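# Reseat two misplaced cartridges flat, label up, in tray

## Task

In the partly filled tray, two cartridges are out of place. One rests with an end propped on the rim of its pocket, and the other lies on top of neighbouring cartridges. Get both lying flat inside pockets of that same tray with the label side facing up, and release them at the end.

## Robot and tools

Robot: two YAM-style arms, left_arm and right_arm, each with a parallel two-finger gripper. The bases sit in the scene frame at left_arm (-0.008, +0.269, 0) with quat_wxyz (+0.997, 0, 0, +0.073), and right_arm (-0.026, -0.247, 0) with quat_wxyz (+0.997, 0, 0, -0.077). The names do not describe image sides.

Scene frame: origin on the table top midway between the arms. +x points out over the table, +z points up, and left_arm is on the +y side. Positions are in metres. Orientations are quaternions written w first (qw, qx, qy, qz).

Gripper frame: the fingers extend along the gripper's +z axis and close along its y axis. The reported end_effector_position is the point between the pads, roughly 1 cm short of the fingertips. A wrist camera is mounted on each gripper, so leave room around the hand.

Row format, shared by every moving call: one flat list of 16 numbers covering both arms. First come left_arm's x, y, z, qw, qx, qy, qz, opening, then the same eight for right_arm. Always send all 16, even if only one arm should move. x, y, z and the quaternion are an absolute target pose for that gripper in the scene frame, not an offset. Opening runs from -1 (closed) to +1 (fully open, 0.094 m). An optional 12 extra numbers, each 0 to 1, scale joint stiffness: left_arm's six joints first, then right_arm's six, in Joint positions order. A stiffness setting stays until you change it.

execute_actions(actions): a list of up to 15 actions. Each action is a list of up to 15 rows, and each row lasts one 1/30 s step. If an action has fewer than 15 rows, its last row repeats to fill the 15 steps. An empty list only returns the current state and images. A target more than 0.6 m from a gripper's current position, along any of that gripper's own axes, gets the action refused for both arms. If the first action is malformed or fails this check, nothing runs. At each step the command is clipped to within 70 mm and 16 degrees of the measured pose, so a far target needs several actions. To hold an orientation steady, repeat the same quaternion rather than copying back the drifting reported one.

move(target, speed, blocking): target is one 16-number row as above, an absolute pose per arm. Both grippers travel in straight lines and arrive together, taking 0.5 to 10 s; a longer path is cut off at 10 s. speed is in m/s, from 0.002 to 0.5 (default 0.25), and the turn rate is limited to twice that value in rad/s. Openings are applied at the start. Nothing slows down for obstacles or for the other arm. Faster moves and targets set deeper past a contact press harder. With blocking=false you get a result after 0.5 s while motion continues; use wait(0) to check, and call wait or stop before sending new rows or moves. The extra "move:" line reports how it ended (done, off_target, moving, held, fault) and any limits. limits=paced means the pose was clipped, and limits=held means a check blocked some steps. Each arm's distance from its target is also given.

wait(seconds): 0 to 10 s, with each arm holding its last command. It returns early if a running move ends.

stop(): brakes a running move; the arm needs stopping distance. The fingers keep moving.

zoom_image(camera, region): camera is cam_high, cam_low, cam_left_wrist or cam_right_wrist. region is [x0, y0, x1, y1] in pixels of that 504x504 image, with the top-left corner at (0,0), and at most 504 by 504 in size.

read_manual(section): returns only URDF licence text and does nothing to the robot.

finished_scene(scene): pass the current scene's number to end it for good, once the cartridges are seated and the grippers are open and clear.

Results: a state line gives each gripper's position and quaternion, which are less accurate at long reach. "Hand target" lines show the pose each arm is currently driving toward. grip_measured is the finger opening on the command scale; each gripper reads up to about 1 mm off. Joint positions ends with the opening in metres. Torques are noisy and offset. "pose unreachable" means a clearance check altered or blocked that arm's command. FAULT and MOTOR HOT lines report stops and heating. Images arrive as cam_high, cam_low, cam_left_wrist, cam_right_wrist.

Practical notes: arms usually stop a centimetre or more from the goal, mostly low, so check and correct. The elbow cannot fully straighten. To grasp, command an opening about 0.03 below grip_measured for a firm hold, or less for a light one. Pad force is roughly 50 to 62 N and spikes at first contact. To keep an arm still, resend its last reported pose and the wanted opening each call. Holding a load heats the motors: a stop occurs at 90 °C, and at 100 °C the arm goes limp and drops. Between your replies the robot simply holds its last command. Brief tugs on held parts or nudges to loose ones may happen.

Avoid knocking anything off the table, since that fails the job. Do not let the arms collide or press on each other. Approach slowly near contact, do not jam cartridges into the tray, and do not drop or fling them. Joint ranges in rad: waist -2.618 to 3.054, shoulder 0.000 to 3.142, elbow 0.000 to 3.142, wrist pitch -1.571 to 1.571, wrist yaw -1.571 to 1.571, wrist roll -2.094 to 2.094.

Each tool is called after "Call:" in YAML: its name, and indented under it one key for each argument.

## Session

I'll start by looking at the current state of the scene.

Call:
execute_actions:
  actions: []

Scene clock: 0.00 s.
left_arm: end_effector_position=(+0.4432, +0.4809, +0.1748) grip_measured=+1.000 end_effector_quat_wxyz=(+0.383, -0.090, +0.885, -0.250) | right_arm: end_effector_position=(+0.2705, -0.4654, +0.2499) grip_measured=+1.000 end_effector_quat_wxyz=(-0.038, -0.001, +0.740, -0.672)
Joint positions: left_arm=[ 0.564  2.05   1.762 -0.799  0.854  0.284  0.094] | right_arm=[ 0.018  1.566  1.075 -0.372  1.446 -0.77   0.094]
Joint velocities: left_arm=[ 0.002 -0.022 -0.022 -0.051 -0.022 -0.066  0.   ] | right_arm=[-0.032 -0.002 -0.017 -0.066 -0.037 -0.037  0.   ]
Joint torques (N m, as the arm reports them, + toward a larger angle): no reading
Hand target (left_arm): +0.443, +0.480, +0.180; +0.388, -0.085, +0.883, -0.251
Hand target (right_arm): +0.269, -0.465, +0.253; -0.036, +0.006, +0.737, -0.675
Joint stiffness scale: left_arm=[1. 1. 1. 1. 1. 1.] | right_arm=[1. 1. 1. 1. 1. 1.]

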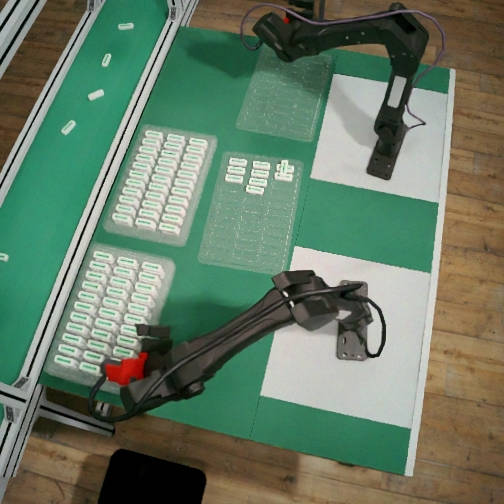

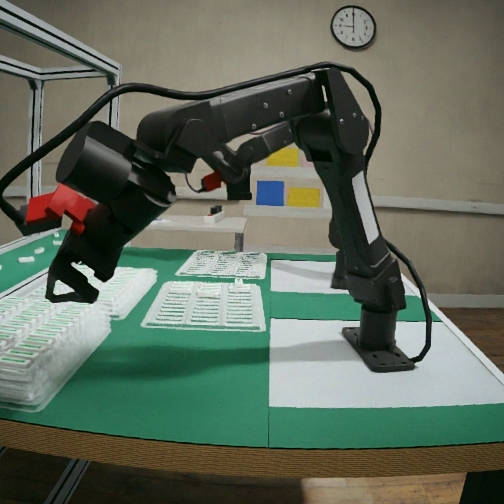

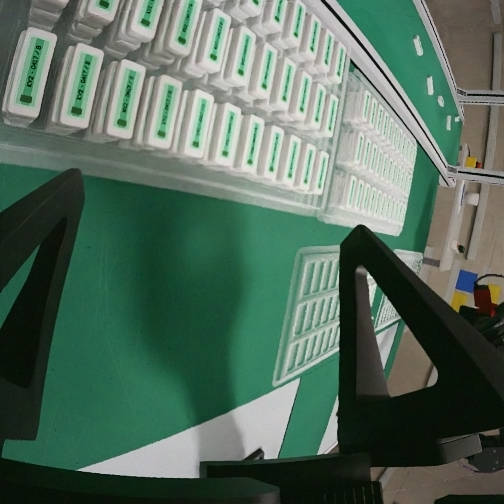

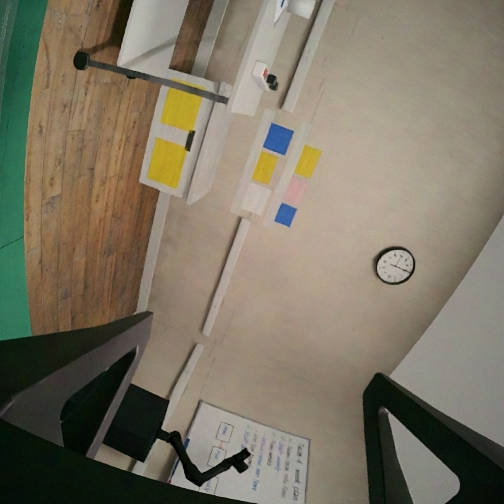

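Call:
zoom_image:
  camera: "cam_high"
  region: [190, 140, 320, 280]

Call:
zoom_image:
  camera: "cam_low"
  region: [140, 260, 280, 340]

Region (190, 140, 320, 280) of cam_high's 504x504 image, scaled by 3.600, with more detail than that image has; it fills the left 468 columns of this view, and the rest is white.

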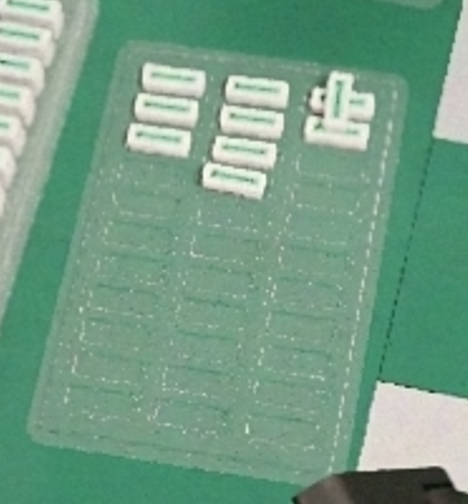

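Region (140, 260, 280, 340) of cam_low's 504x504 image, scaled by 3.600, with more detail than that image has; it fills the top 288 rows of this view, and the rest is white.

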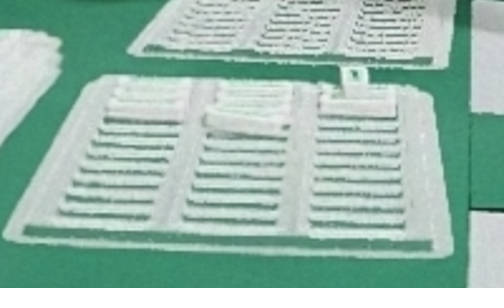

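Call:
move:
  target: [0.4432, 0.4809, 0.1748, 0.383, -0.090, 0.885, -0.250, 1, 0.25, -0.20, 0.18, 0, 0, 1, 0, 1]
  speed: 0.35

Scene clock: 5.03 s.
left_arm: end_effector_position=(+0.4432, +0.4809, +0.1748) grip_measured=+1.000 end_effector_quat_wxyz=(+0.383, -0.090, +0.885, -0.250) | right_arm: end_effector_position=(+0.2487, -0.2084, +0.1790) grip_measured=+1.000 end_effector_quat_wxyz=(-0.011, +0.002, +1.000, -0.013)
Joint positions: left_arm=[ 0.564  2.05   1.762 -0.799  0.854  0.284  0.094] | right_arm=[ 0.305  1.63   1.57  -1.537  0.022  0.154  0.094]
Joint velocities: left_arm=[-0.012  0.002 -0.012 -0.066 -0.022 -0.022  0.   ] | right_arm=[-0.007  0.012 -0.012 -0.066 -0.007  0.022  0.   ]
Joint torques (N m, as the arm reports them, + toward a larger angle): left_arm=[  0.04 -10.34   6.12   1.19   0.37  -0.01] | right_arm=[ 0.99 -7.79  6.17  0.53 -0.13  0.03]
Hand target (left_arm): +0.443, +0.481, +0.175; +0.383, -0.090, +0.885, -0.250
Hand target (right_arm): +0.248, -0.203, +0.180; -0.003, -0.000, +1.000, -0.004
Off the commanded pose (left_arm): 0.000 m, 0 deg.
Off the commanded pose (right_arm): 0.009 m, 2 deg.
Joint stiffness scale: left_arm=[1. 1. 1. 1. 1. 1.] | right_arm=[1. 1. 1. 1. 1. 1.]
move: done

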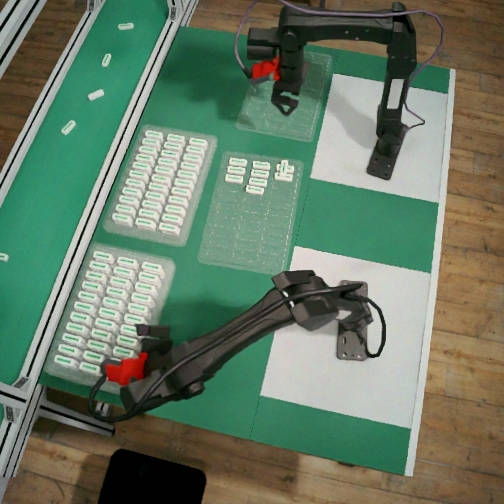

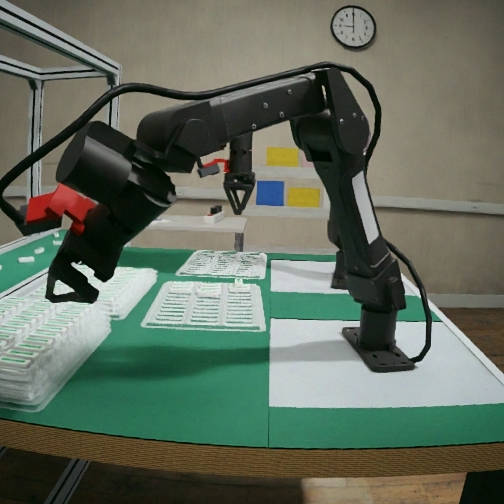

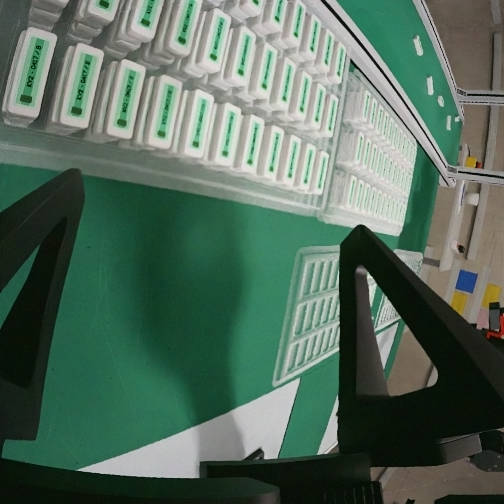

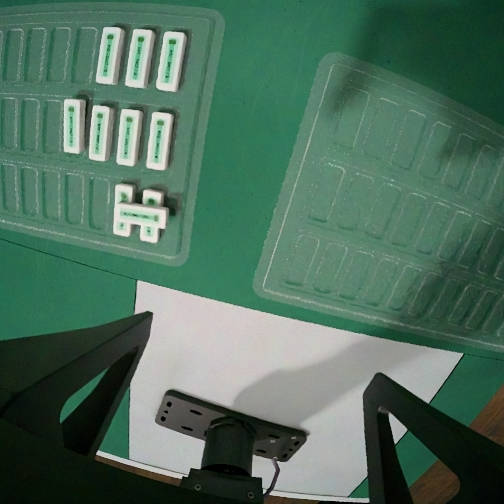

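Call:
move:
  target: [0.4432, 0.4809, 0.1748, 0.383, -0.090, 0.885, -0.250, 1, 0.25, -0.11, 0.11, 0, 0, 1, 0, 1]
  speed: 0.25

Scene clock: 7.50 s.
left_arm: end_effector_position=(+0.4432, +0.4809, +0.1748) grip_measured=+1.000 end_effector_quat_wxyz=(+0.383, -0.090, +0.885, -0.250) | right_arm: end_effector_position=(+0.2500, -0.1130, +0.1128) grip_measured=+1.000 end_effector_quat_wxyz=(+0.000, -0.002, +1.000, -0.004)
Joint positions: left_arm=[ 0.564  2.05   1.762 -0.799  0.854  0.284  0.094] | right_arm=[ 0.608  1.708  1.393 -1.259  0.007  0.45   0.094]
Joint velocities: left_arm=[-0.002 -0.007 -0.002  0.007 -0.007  0.007  0.   ] | right_arm=[ 0.007 -0.012  0.022  0.022  0.051  0.022  0.   ]
Joint torques (N m, as the arm reports them, + toward a larger angle): left_arm=[  0.04 -10.32   6.12   1.19   0.37  -0.01] | right_arm=[ 0.37 -7.64  6.83  0.58 -0.04  0.01]
Hand target (left_arm): +0.443, +0.481, +0.175; +0.383, -0.090, +0.885, -0.250
Hand target (right_arm): +0.251, -0.111, +0.110; +0.003, +0.000, +1.000, -0.002
Off the commanded pose (left_arm): 0.000 m, 0 deg.
Off the commanded pose (right_arm): 0.004 m, 1 deg.
Joint stiffness scale: left_arm=[1. 1. 1. 1. 1. 1.] | right_arm=[1. 1. 1. 1. 1. 1.]
move: done

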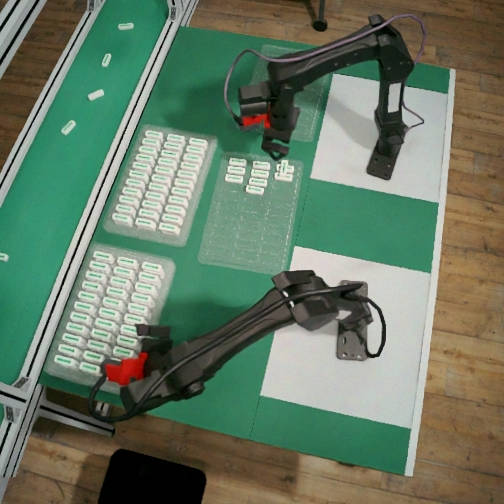

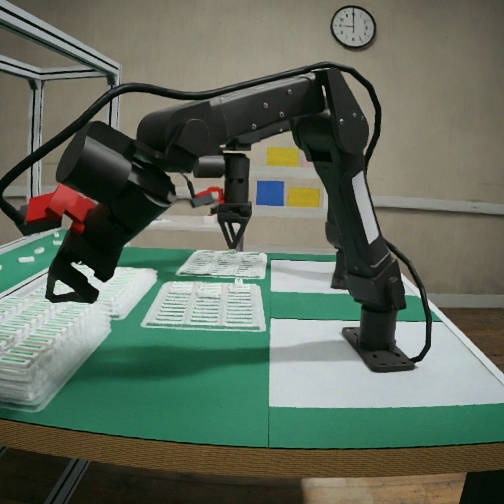

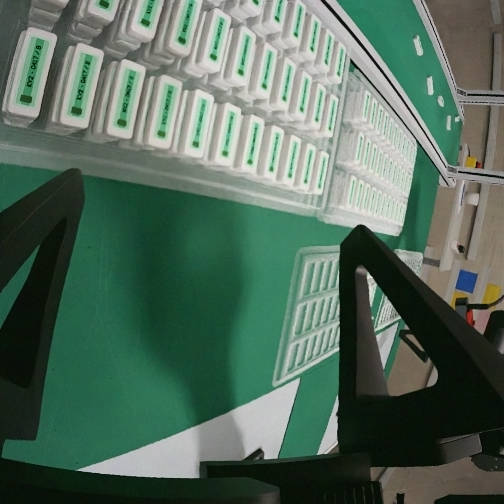

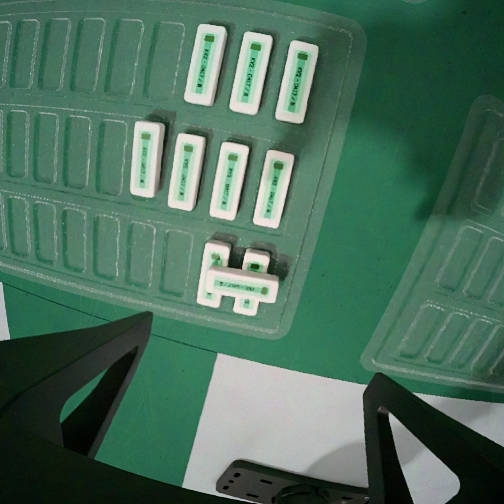

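Call:
zoom_image:
  camera: "cam_right_wrist"
  region: [100, 100, 340, 340]

Call:
zoom_image:
  camera: "cam_low"
  region: [150, 200, 290, 340]

Region (100, 100, 340, 340) of cam_right_wrist's 504x504 image, scaled by 2.100, with more detail than that image has.

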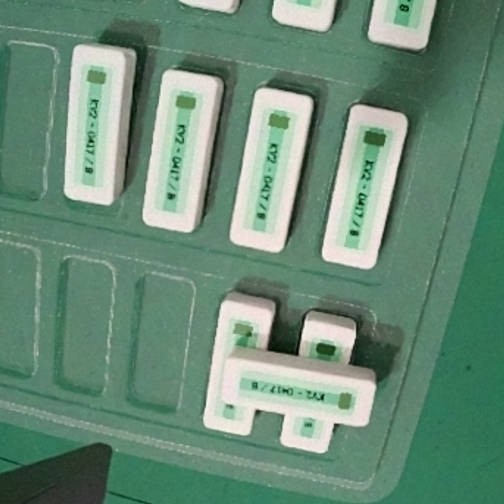

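Region (150, 200, 290, 340) of cam_low's 504x504 image, scaled by 3.600, with more detail than that image has.

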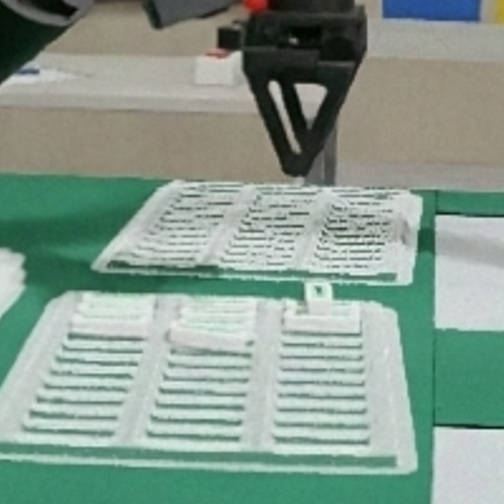

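Call:
move:
  target: [0.4432, 0.4809, 0.1748, 0.383, -0.090, 0.885, -0.250, 1, 0.235, -0.091, 0.06, 0, 0.682, 0.7314, 0, -0.2]
  speed: 0.45

Scene clock: 14.77 s.
left_arm: end_effector_position=(+0.4432, +0.4809, +0.1748) grip_measured=+1.000 end_effector_quat_wxyz=(+0.383, -0.090, +0.885, -0.250) | right_arm: end_effector_position=(+0.2399, -0.0918, +0.0662) grip_measured=-0.199 end_effector_quat_wxyz=(+0.002, +0.683, +0.730, +0.009)
Joint positions: left_arm=[ 0.564  2.05   1.762 -0.799  0.854  0.284  0.094] | right_arm=[ 0.68   1.721  1.22  -1.051 -0.001  2.029  0.038]
Joint velocities: left_arm=[ 0.002 -0.002  0.012 -0.037 -0.022 -0.007  0.   ] | right_arm=[-0.017 -0.012  0.002 -0.022 -0.007  0.022 -0.001]
Joint torques (N m, as the arm reports them, + toward a larger angle): left_arm=[  0.05 -10.33   6.12   1.19   0.36  -0.02] | right_arm=[ 0.7  -6.87  6.09  0.49  0.07  0.  ]
Hand target (left_arm): +0.443, +0.481, +0.175; +0.383, -0.090, +0.885, -0.250
Hand target (right_arm): +0.235, -0.092, +0.060; +0.001, +0.682, +0.731, -0.000
Off the commanded pose (left_arm): 0.000 m, 0 deg.
Off the commanded pose (right_arm): 0.008 m, 1 deg.
Joint stiffness scale: left_arm=[1. 1. 1. 1. 1. 1.] | right_arm=[1. 1. 1. 1. 1. 1.]
move: done

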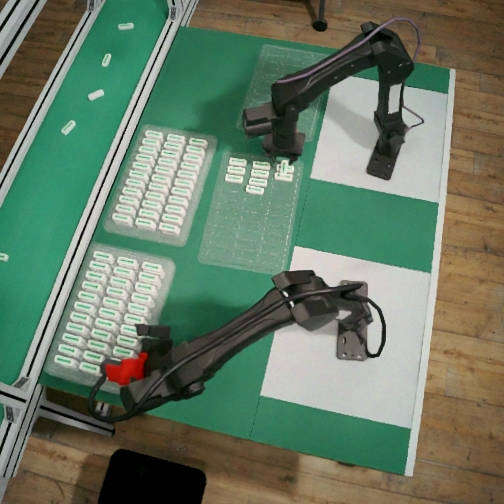

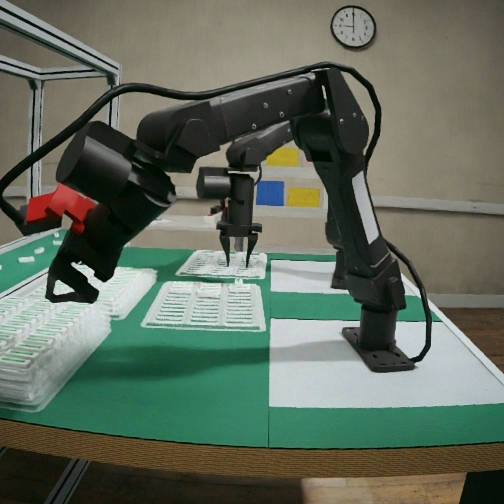

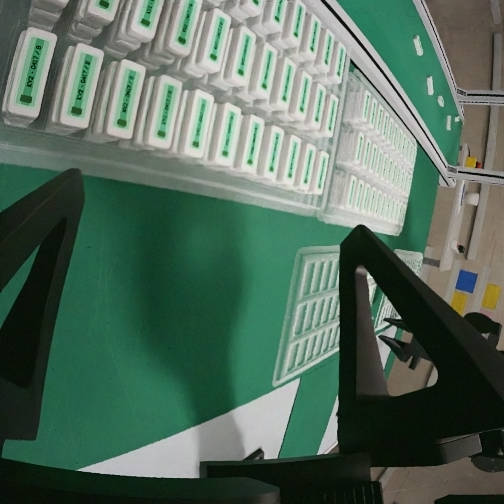

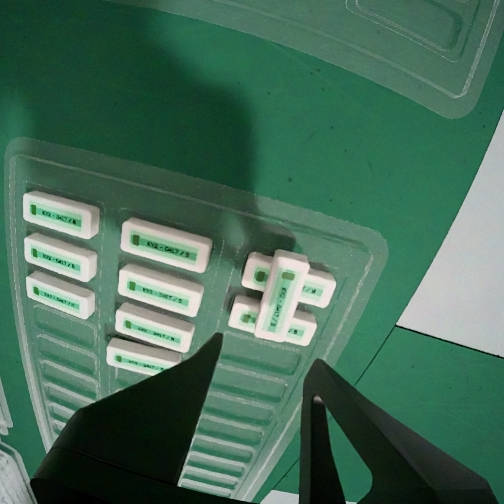

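Call:
zoom_image:
  camera: "cam_low"
  region: [195, 220, 285, 310]

Call:
zoom_image:
  camera: "cam_right_wrist"
  region: [180, 220, 380, 420]

Call:
zoom_image:
  camera: "cam_high"
  region: [230, 120, 320, 210]

Region (195, 220, 285, 310) of cam_low's 504x504 image, scaled by 5.600, with more detail than that image has.

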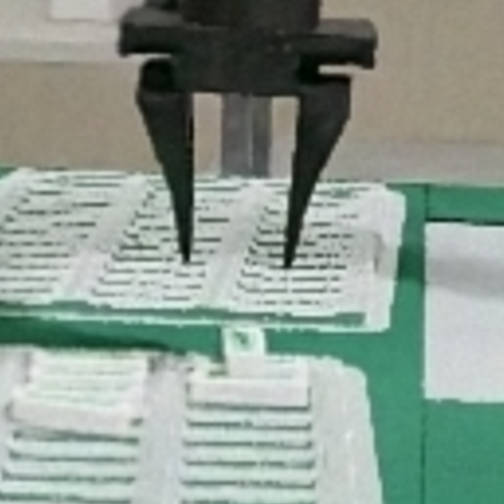

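Region (180, 220, 380, 420) of cam_right_wrist's 504x504 image, scaled by 2.520, with more detail than that image has.

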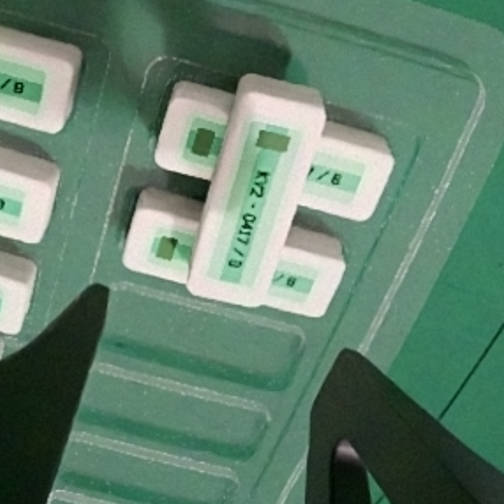

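Region (230, 120, 320, 210) of cam_high's 504x504 image, scaled by 5.600, with more detail than that image has.

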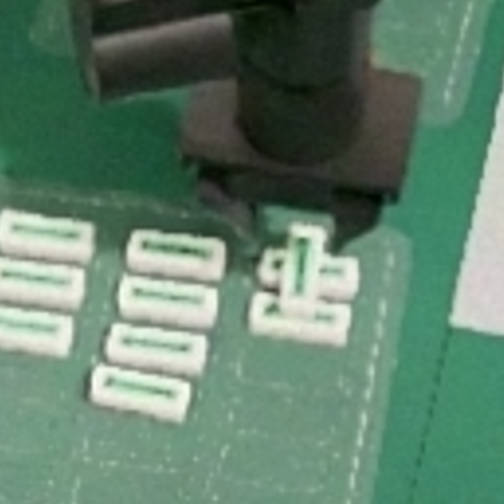

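Call:
move:
  target: [0.4432, 0.4809, 0.1748, 0.383, -0.090, 0.885, -0.250, 1, 0.233, -0.096, 0.037, 0, 0.682, 0.7314, 0, -0.2]
  speed: 0.08

Scene clock: 19.47 s.
left_arm: end_effector_position=(+0.4432, +0.4809, +0.1748) grip_measured=+1.000 end_effector_quat_wxyz=(+0.383, -0.090, +0.885, -0.250) | right_arm: end_effector_position=(+0.2358, -0.0942, +0.0426) grip_measured=-0.199 end_effector_quat_wxyz=(+0.002, +0.684, +0.730, +0.007)
Joint positions: left_arm=[ 0.564  2.05   1.762 -0.799  0.854  0.284  0.094] | right_arm=[ 0.68   1.734  1.138 -0.959 -0.001  2.031  0.038]
Joint velocities: left_arm=[ 0.007  0.012  0.007  0.051 -0.007  0.037  0.   ] | right_arm=[-0.002 -0.002  0.012  0.007 -0.066  0.081 -0.   ]
Joint torques (N m, as the arm reports them, + toward a larger angle): left_arm=[  0.05 -10.34   6.12   1.19   0.36  -0.02] | right_arm=[-0.01 -6.96  6.14  0.46  0.06 -0.06]
Hand target (left_arm): +0.443, +0.481, +0.175; +0.383, -0.090, +0.885, -0.250
Hand target (right_arm): +0.233, -0.096, +0.037; +0.000, +0.682, +0.731, -0.000
Off the commanded pose (left_arm): 0.000 m, 0 deg.
Off the commanded pose (right_arm): 0.007 m, 1 deg.
Joint stiffness scale: left_arm=[1. 1. 1. 1. 1. 1.] | right_arm=[1. 1. 1. 1. 1. 1.]
move: done

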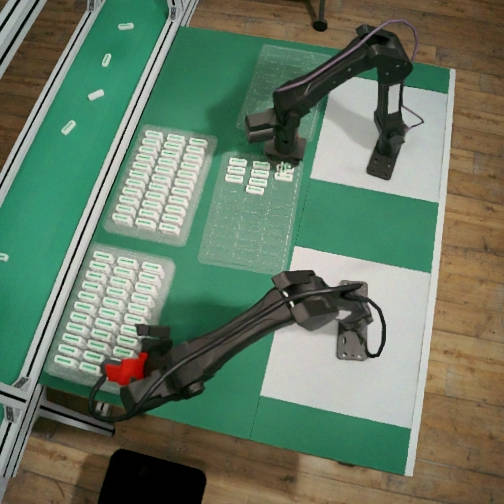

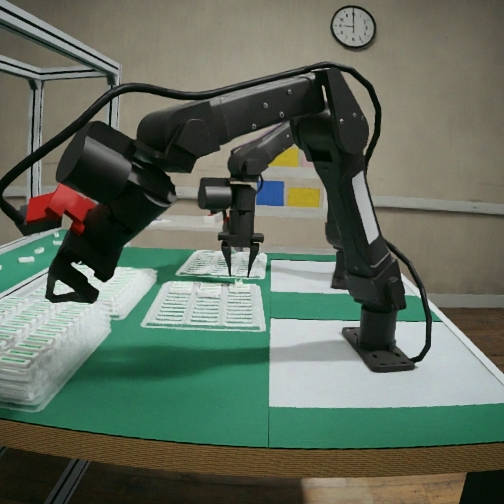

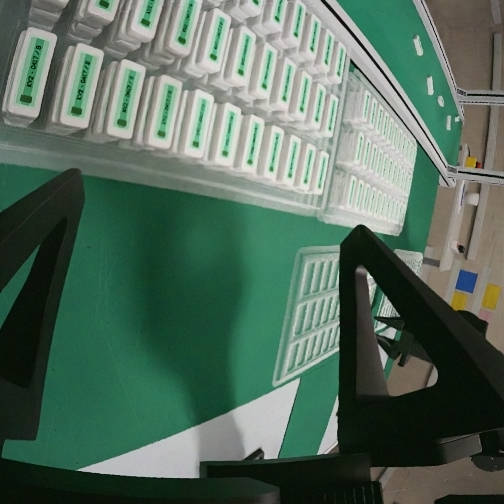

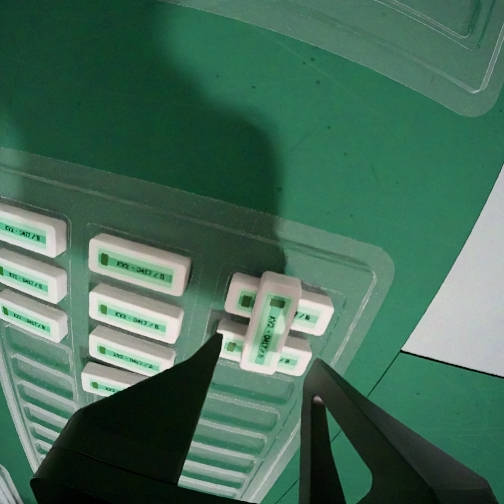

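Call:
zoom_image:
  camera: "cam_low"
  region: [205, 240, 275, 310]

Call:
zoom_image:
  camera: "cam_right_wrist"
  region: [190, 250, 350, 410]

Region (205, 240, 275, 310) of cam_low's 504x504 image, scaled by 7.200, with more detail than that image has.

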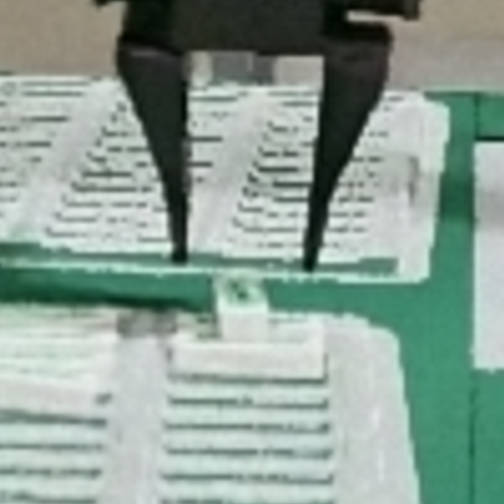

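Region (190, 250, 350, 410) of cam_right_wrist's 504x504 image, scaled by 3.150, with more detail than that image has.

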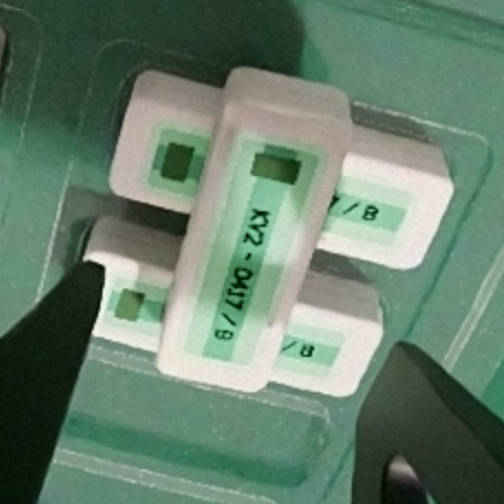

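Call:
move:
  target: [0.4432, 0.4809, 0.1748, 0.383, -0.090, 0.885, -0.250, 1, 0.233, -0.100, 0.0225, 0, 0.682, 0.7314, 0, -0.3]
  speed: 0.04

Scene clock: 22.30 s.
left_arm: end_effector_position=(+0.4432, +0.4809, +0.1748) grip_measured=+1.000 end_effector_quat_wxyz=(+0.383, -0.090, +0.885, -0.250) | right_arm: end_effector_position=(+0.2344, -0.0950, +0.0286) grip_measured=-0.299 end_effector_quat_wxyz=(+0.002, +0.680, +0.733, +0.008)
Joint positions: left_arm=[ 0.564  2.05   1.762 -0.799  0.854  0.284  0.094] | right_arm=[ 0.68   1.748  1.094 -0.901 -0.001  2.021  0.033]
Joint velocities: left_arm=[ 0.007  0.007 -0.002  0.022  0.037 -0.051  0.   ] | right_arm=[-0.012  0.002  0.002 -0.037  0.037  0.022 -0.001]
Joint torques (N m, as the arm reports them, + toward a larger angle): left_arm=[  0.05 -10.34   6.12   1.19   0.36  -0.01] | right_arm=[-0.71 -6.71  5.73  0.51 -0.02 -0.05]
Hand target (left_arm): +0.443, +0.481, +0.175; +0.383, -0.090, +0.885, -0.250
Hand target (right_arm): +0.233, -0.100, +0.023; -0.000, +0.682, +0.732, -0.000
Off the commanded pose (left_arm): 0.000 m, 0 deg.
Off the commanded pose (right_arm): 0.008 m, 1 deg.
Joint stiffness scale: left_arm=[1. 1. 1. 1. 1. 1.] | right_arm=[1. 1. 1. 1. 1. 1.]
move: done

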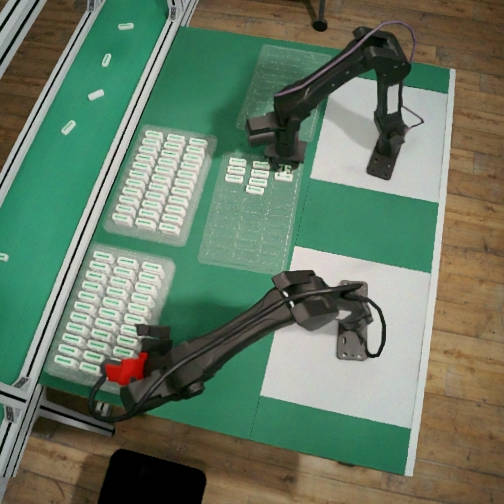

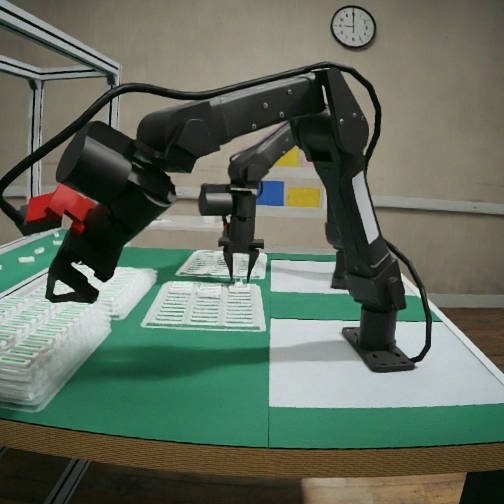

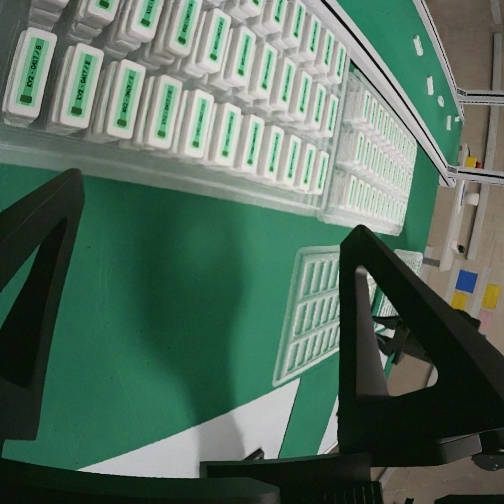

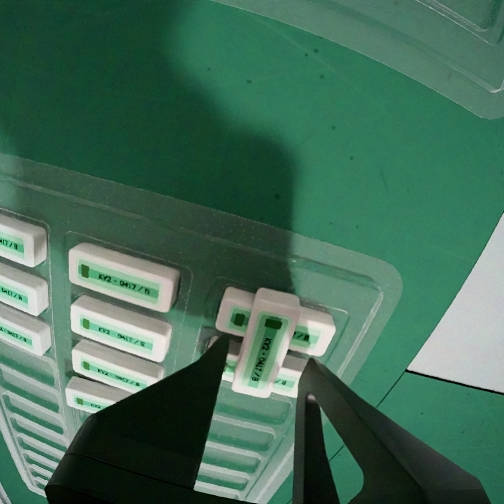

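Call:
zoom_image:
  camera: "cam_low"
  region: [215, 255, 265, 305]

Call:
zoom_image:
  camera: "cam_right_wrist"
  region: [190, 270, 350, 430]

Region (215, 255, 265, 305) of cam_low's 504x504 image, scaled by 10.080, with more detail than that image has.

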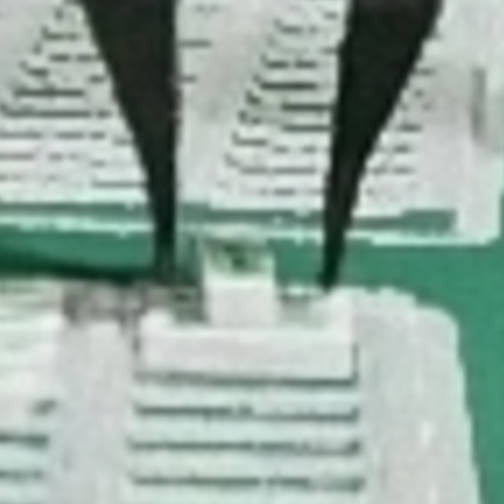

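Region (190, 270, 350, 430) of cam_right_wrist's 504x504 image, scaled by 3.150, with more detail than that image has.

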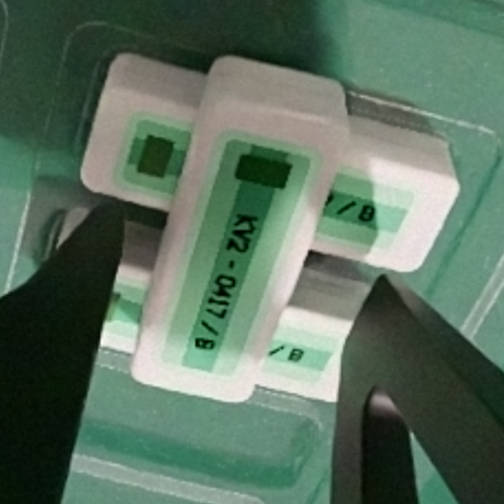

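Call:
execute_actions:
  actions:
    - [[0.4432,0.4809,0.1748,0.383,-0.090,0.885,-0.250,1,0.2335,-0.100,0.022,0,0.682,0.7314,0,-0.34],[0.4432,0.4809,0.1748,0.383,-0.090,0.885,-0.250,1,0.234,-0.100,0.0215,0,0.682,0.7314,0,-0.38],[0.4432,0.4809,0.1748,0.383,-0.090,0.885,-0.250,1,0.2345,-0.100,0.021,0,0.682,0.7314,0,-0.42],[0.4432,0.4809,0.1748,0.383,-0.090,0.885,-0.250,1,0.235,-0.100,0.0205,0,0.682,0.7314,0,-0.45],[0.4432,0.4809,0.1748,0.383,-0.090,0.885,-0.250,1,0.235,-0.100,0.0205,0,0.682,0.7314,0,-0.48],[0.4432,0.4809,0.1748,0.383,-0.090,0.885,-0.250,1,0.235,-0.100,0.0205,0,0.682,0.7314,0,-0.50],[0.4432,0.4809,0.1748,0.383,-0.090,0.885,-0.250,1,0.235,-0.100,0.0205,0,0.682,0.7314,0,-0.52],[0.4432,0.4809,0.1748,0.383,-0.090,0.885,-0.250,1,0.235,-0.100,0.0205,0,0.682,0.7314,0,-0.53]]
    - [[0.4432,0.4809,0.1748,0.383,-0.090,0.885,-0.250,1,0.235,-0.100,0.0205,0,0.682,0.7314,0,-0.55],[0.4432,0.4809,0.1748,0.383,-0.090,0.885,-0.250,1,0.235,-0.100,0.0205,0,0.682,0.7314,0,-0.57],[0.4432,0.4809,0.1748,0.383,-0.090,0.885,-0.250,1,0.235,-0.100,0.0205,0,0.682,0.7314,0,-0.59],[0.4432,0.4809,0.1748,0.383,-0.090,0.885,-0.250,1,0.235,-0.100,0.0205,0,0.682,0.7314,0,-0.61],[0.4432,0.4809,0.1748,0.383,-0.090,0.885,-0.250,1,0.235,-0.100,0.0205,0,0.682,0.7314,0,-0.625],[0.4432,0.4809,0.1748,0.383,-0.090,0.885,-0.250,1,0.235,-0.100,0.0205,0,0.682,0.7314,0,-0.64],[0.4432,0.4809,0.1748,0.383,-0.090,0.885,-0.250,1,0.235,-0.100,0.0205,0,0.682,0.7314,0,-0.655],[0.4432,0.4809,0.1748,0.383,-0.090,0.885,-0.250,1,0.235,-0.100,0.0205,0,0.682,0.7314,0,-0.67],[0.4432,0.4809,0.1748,0.383,-0.090,0.885,-0.250,1,0.235,-0.100,0.0205,0,0.682,0.7314,0,-0.685],[0.4432,0.4809,0.1748,0.383,-0.090,0.885,-0.250,1,0.235,-0.100,0.0205,0,0.682,0.7314,0,-0.70]]

Scene clock: 25.47 s.
left_arm: end_effector_position=(+0.4432, +0.4809, +0.1748) grip_measured=+1.000 end_effector_quat_wxyz=(+0.383, -0.090, +0.885, -0.250) | right_arm: end_effector_position=(+0.2365, -0.0954, +0.0263) grip_measured=-0.681 end_effector_quat_wxyz=(+0.002, +0.680, +0.733, +0.008)
Joint positions: left_arm=[ 0.564  2.05   1.762 -0.799  0.854  0.284  0.094] | right_arm=[ 0.675  1.757  1.094 -0.891 -0.001  2.017  0.015]
Joint velocities: left_arm=[-0.007 -0.002 -0.007 -0.037 -0.022 -0.022  0.   ] | right_arm=[-0.007 -0.002  0.012  0.007 -0.11  -0.066 -0.001]
Joint torques (N m, as the arm reports them, + toward a larger angle): left_arm=[  0.05 -10.32   6.11   1.18   0.36  -0.02] | right_arm=[-0.81 -6.79  6.21  0.48 -0.01 -0.03]
Hand target (left_arm): +0.443, +0.481, +0.175; +0.383, -0.090, +0.885, -0.250
Hand target (right_arm): +0.235, -0.100, +0.021; -0.000, +0.682, +0.731, -0.000
Off the commanded pose (left_arm): 0.000 m, 0 deg.
Off the commanded pose (right_arm): 0.008 m, 1 deg.
Joint stiffness scale: left_arm=[1. 1. 1. 1. 1. 1.] | right_arm=[1. 1. 1. 1. 1. 1.]

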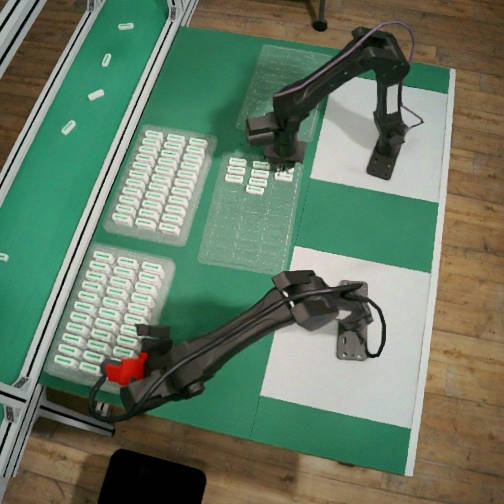

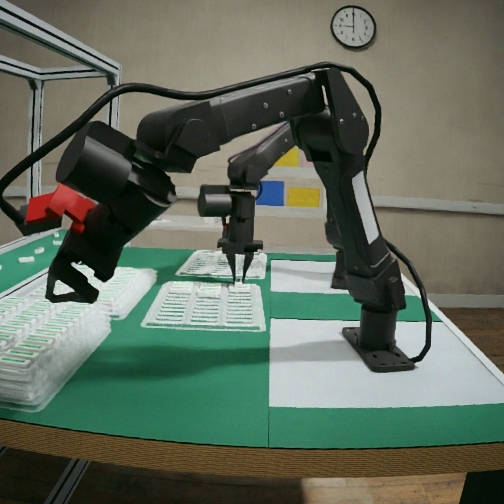

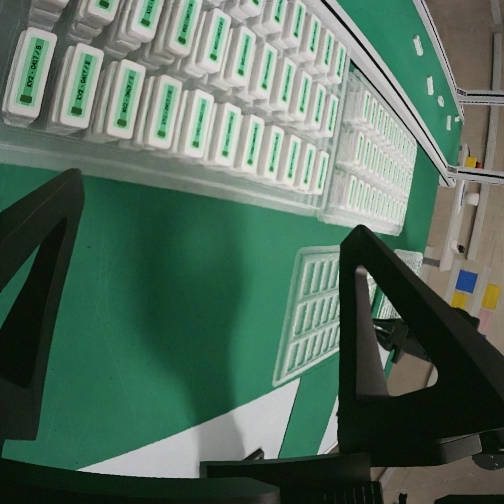

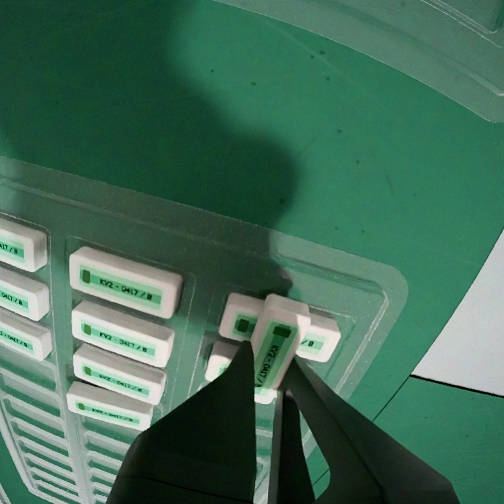

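Call:
move:
  target: [0.4432, 0.4809, 0.1748, 0.383, -0.090, 0.885, -0.250, 1, 0.235, -0.096, 0.045, 0, 0.682, 0.7314, 0, -0.715]
  speed: 0.06

Call:
move:
  target: [0.4432, 0.4809, 0.1748, 0.383, -0.090, 0.885, -0.250, 1, 0.231, -0.025, 0.040, 0, 0, 1, 0, -0.715]
  speed: 0.45

Scene clock: 37.00 s.
left_arm: end_effector_position=(+0.4432, +0.4809, +0.1748) grip_measured=+1.000 end_effector_quat_wxyz=(+0.383, -0.090, +0.885, -0.250) | right_arm: end_effector_position=(+0.2334, -0.0971, +0.0353) grip_measured=-0.681 end_effector_quat_wxyz=(-0.003, +0.680, +0.733, -0.006)
Joint positions: left_arm=[ 0.564  2.05   1.762 -0.799  0.854  0.284  0.094] | right_arm=[ 0.675  1.757  1.133 -0.96  -0.001  2.017  0.015]
Joint velocities: left_arm=[-0.002 -0.002 -0.012 -0.11  -0.037 -0.037  0.   ] | right_arm=[ 0.002 -0.002 -0.012 -0.051  0.022 -0.051 -0.   ]
Joint torques (N m, as the arm reports them, + toward a larger angle): left_arm=[  0.04 -10.32   6.13   1.19   0.36  -0.01] | right_arm=[ 0.17 -9.12  8.6   0.14  0.01  0.05]
Hand target (left_arm): +0.443, +0.481, +0.175; +0.383, -0.090, +0.885, -0.250
Hand target (right_arm): +0.235, -0.096, +0.045; +0.000, +0.682, +0.731, +0.000
Off the commanded pose (left_arm): 0.000 m, 0 deg.
Off the commanded pose (right_arm): 0.010 m, 1 deg.
Joint stiffness scale: left_arm=[1. 1. 1. 1. 1. 1.] | right_arm=[1. 1. 1. 1. 1. 1.]
move: done

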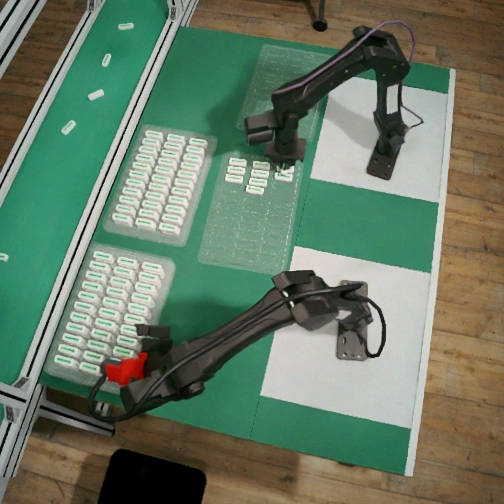

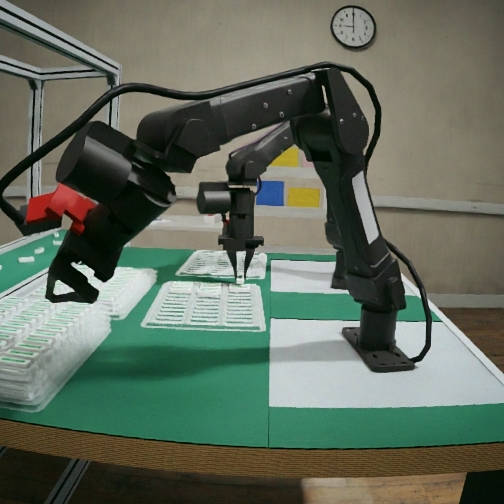

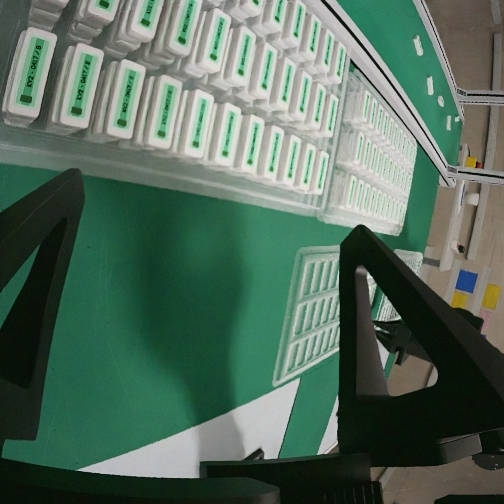

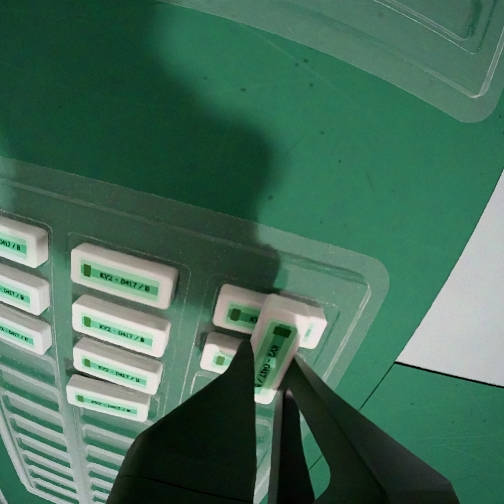

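Scene clock: 39.37 s.
left_arm: end_effector_position=(+0.4432, +0.4809, +0.1748) grip_measured=+1.000 end_effector_quat_wxyz=(+0.383, -0.090, +0.885, -0.250) | right_arm: end_effector_position=(+0.2305, -0.0289, +0.0381) grip_measured=-0.681 end_effector_quat_wxyz=(+0.001, +0.008, +1.000, +0.002)
Joint positions: left_arm=[ 0.564  2.05   1.762 -0.799  0.854  0.284  0.094] | right_arm=[ 0.856  1.87   1.289 -0.985 -0.001  0.718  0.015]
Joint velocities: left_arm=[ 0.002  0.007 -0.007  0.037 -0.051 -0.007  0.   ] | right_arm=[-0.017  0.007 -0.002 -0.051  0.007 -0.022  0.   ]
Joint torques (N m, as the arm reports them, + toward a larger angle): left_arm=[  0.04 -10.33   6.13   1.19   0.36  -0.01] | right_arm=[ 0.61 -7.9   9.29  0.32  0.06 -0.11]
Hand target (left_arm): +0.443, +0.481, +0.175; +0.383, -0.090, +0.885, -0.250
Hand target (right_arm): +0.232, -0.025, +0.040; +0.002, +0.000, +1.000, -0.000
Off the commanded pose (left_arm): 0.000 m, 0 deg.
Off the commanded pose (right_arm): 0.004 m, 1 deg.
Joint stiffness scale: left_arm=[1. 1. 1. 1. 1. 1.] | right_arm=[1. 1. 1. 1. 1. 1.]
move: done

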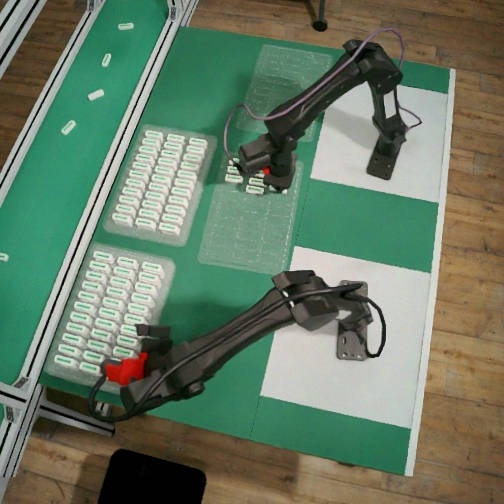

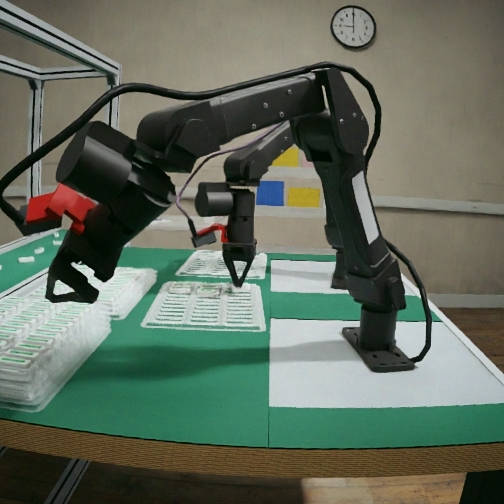

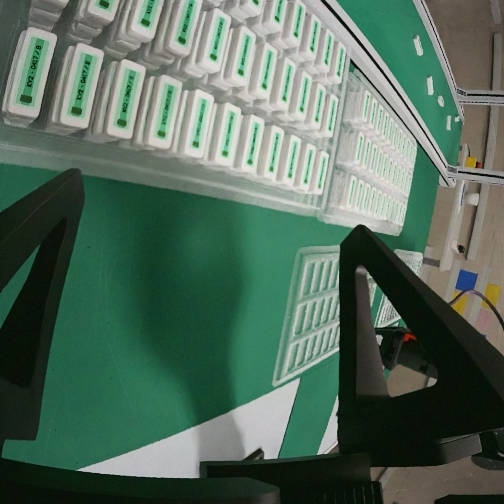

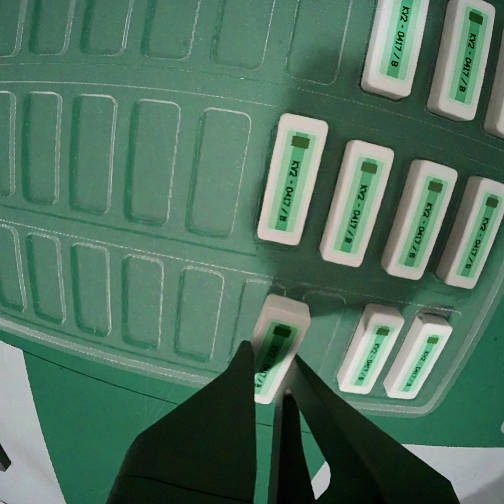

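Call:
zoom_image:
  camera: "cam_right_wrist"
  region: [160, 230, 420, 430]

Call:
zoom_image:
  camera: "cam_low"
  region: [190, 255, 270, 315]

Region (160, 230, 420, 430) of cam_right_wrist's 504x504 image, scaled by 1.938, with more detail than that image has; it fills the top 388 rows of this view, and the rest is white.

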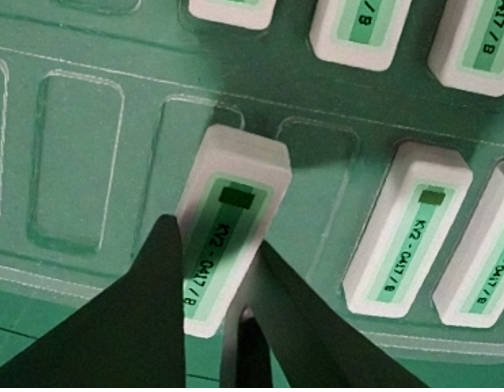

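Region (190, 255, 270, 315) of cam_low's 504x504 image, scaled by 6.300, with more detail than that image has; it fills the top 378 rows of this view, and the rest is white.

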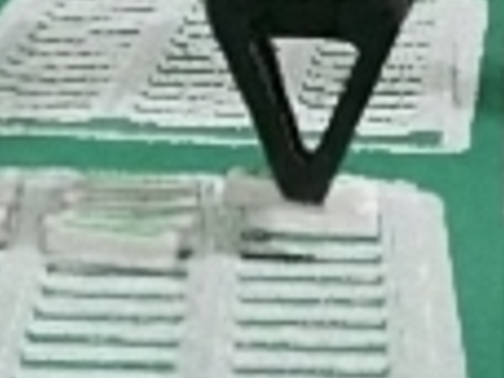

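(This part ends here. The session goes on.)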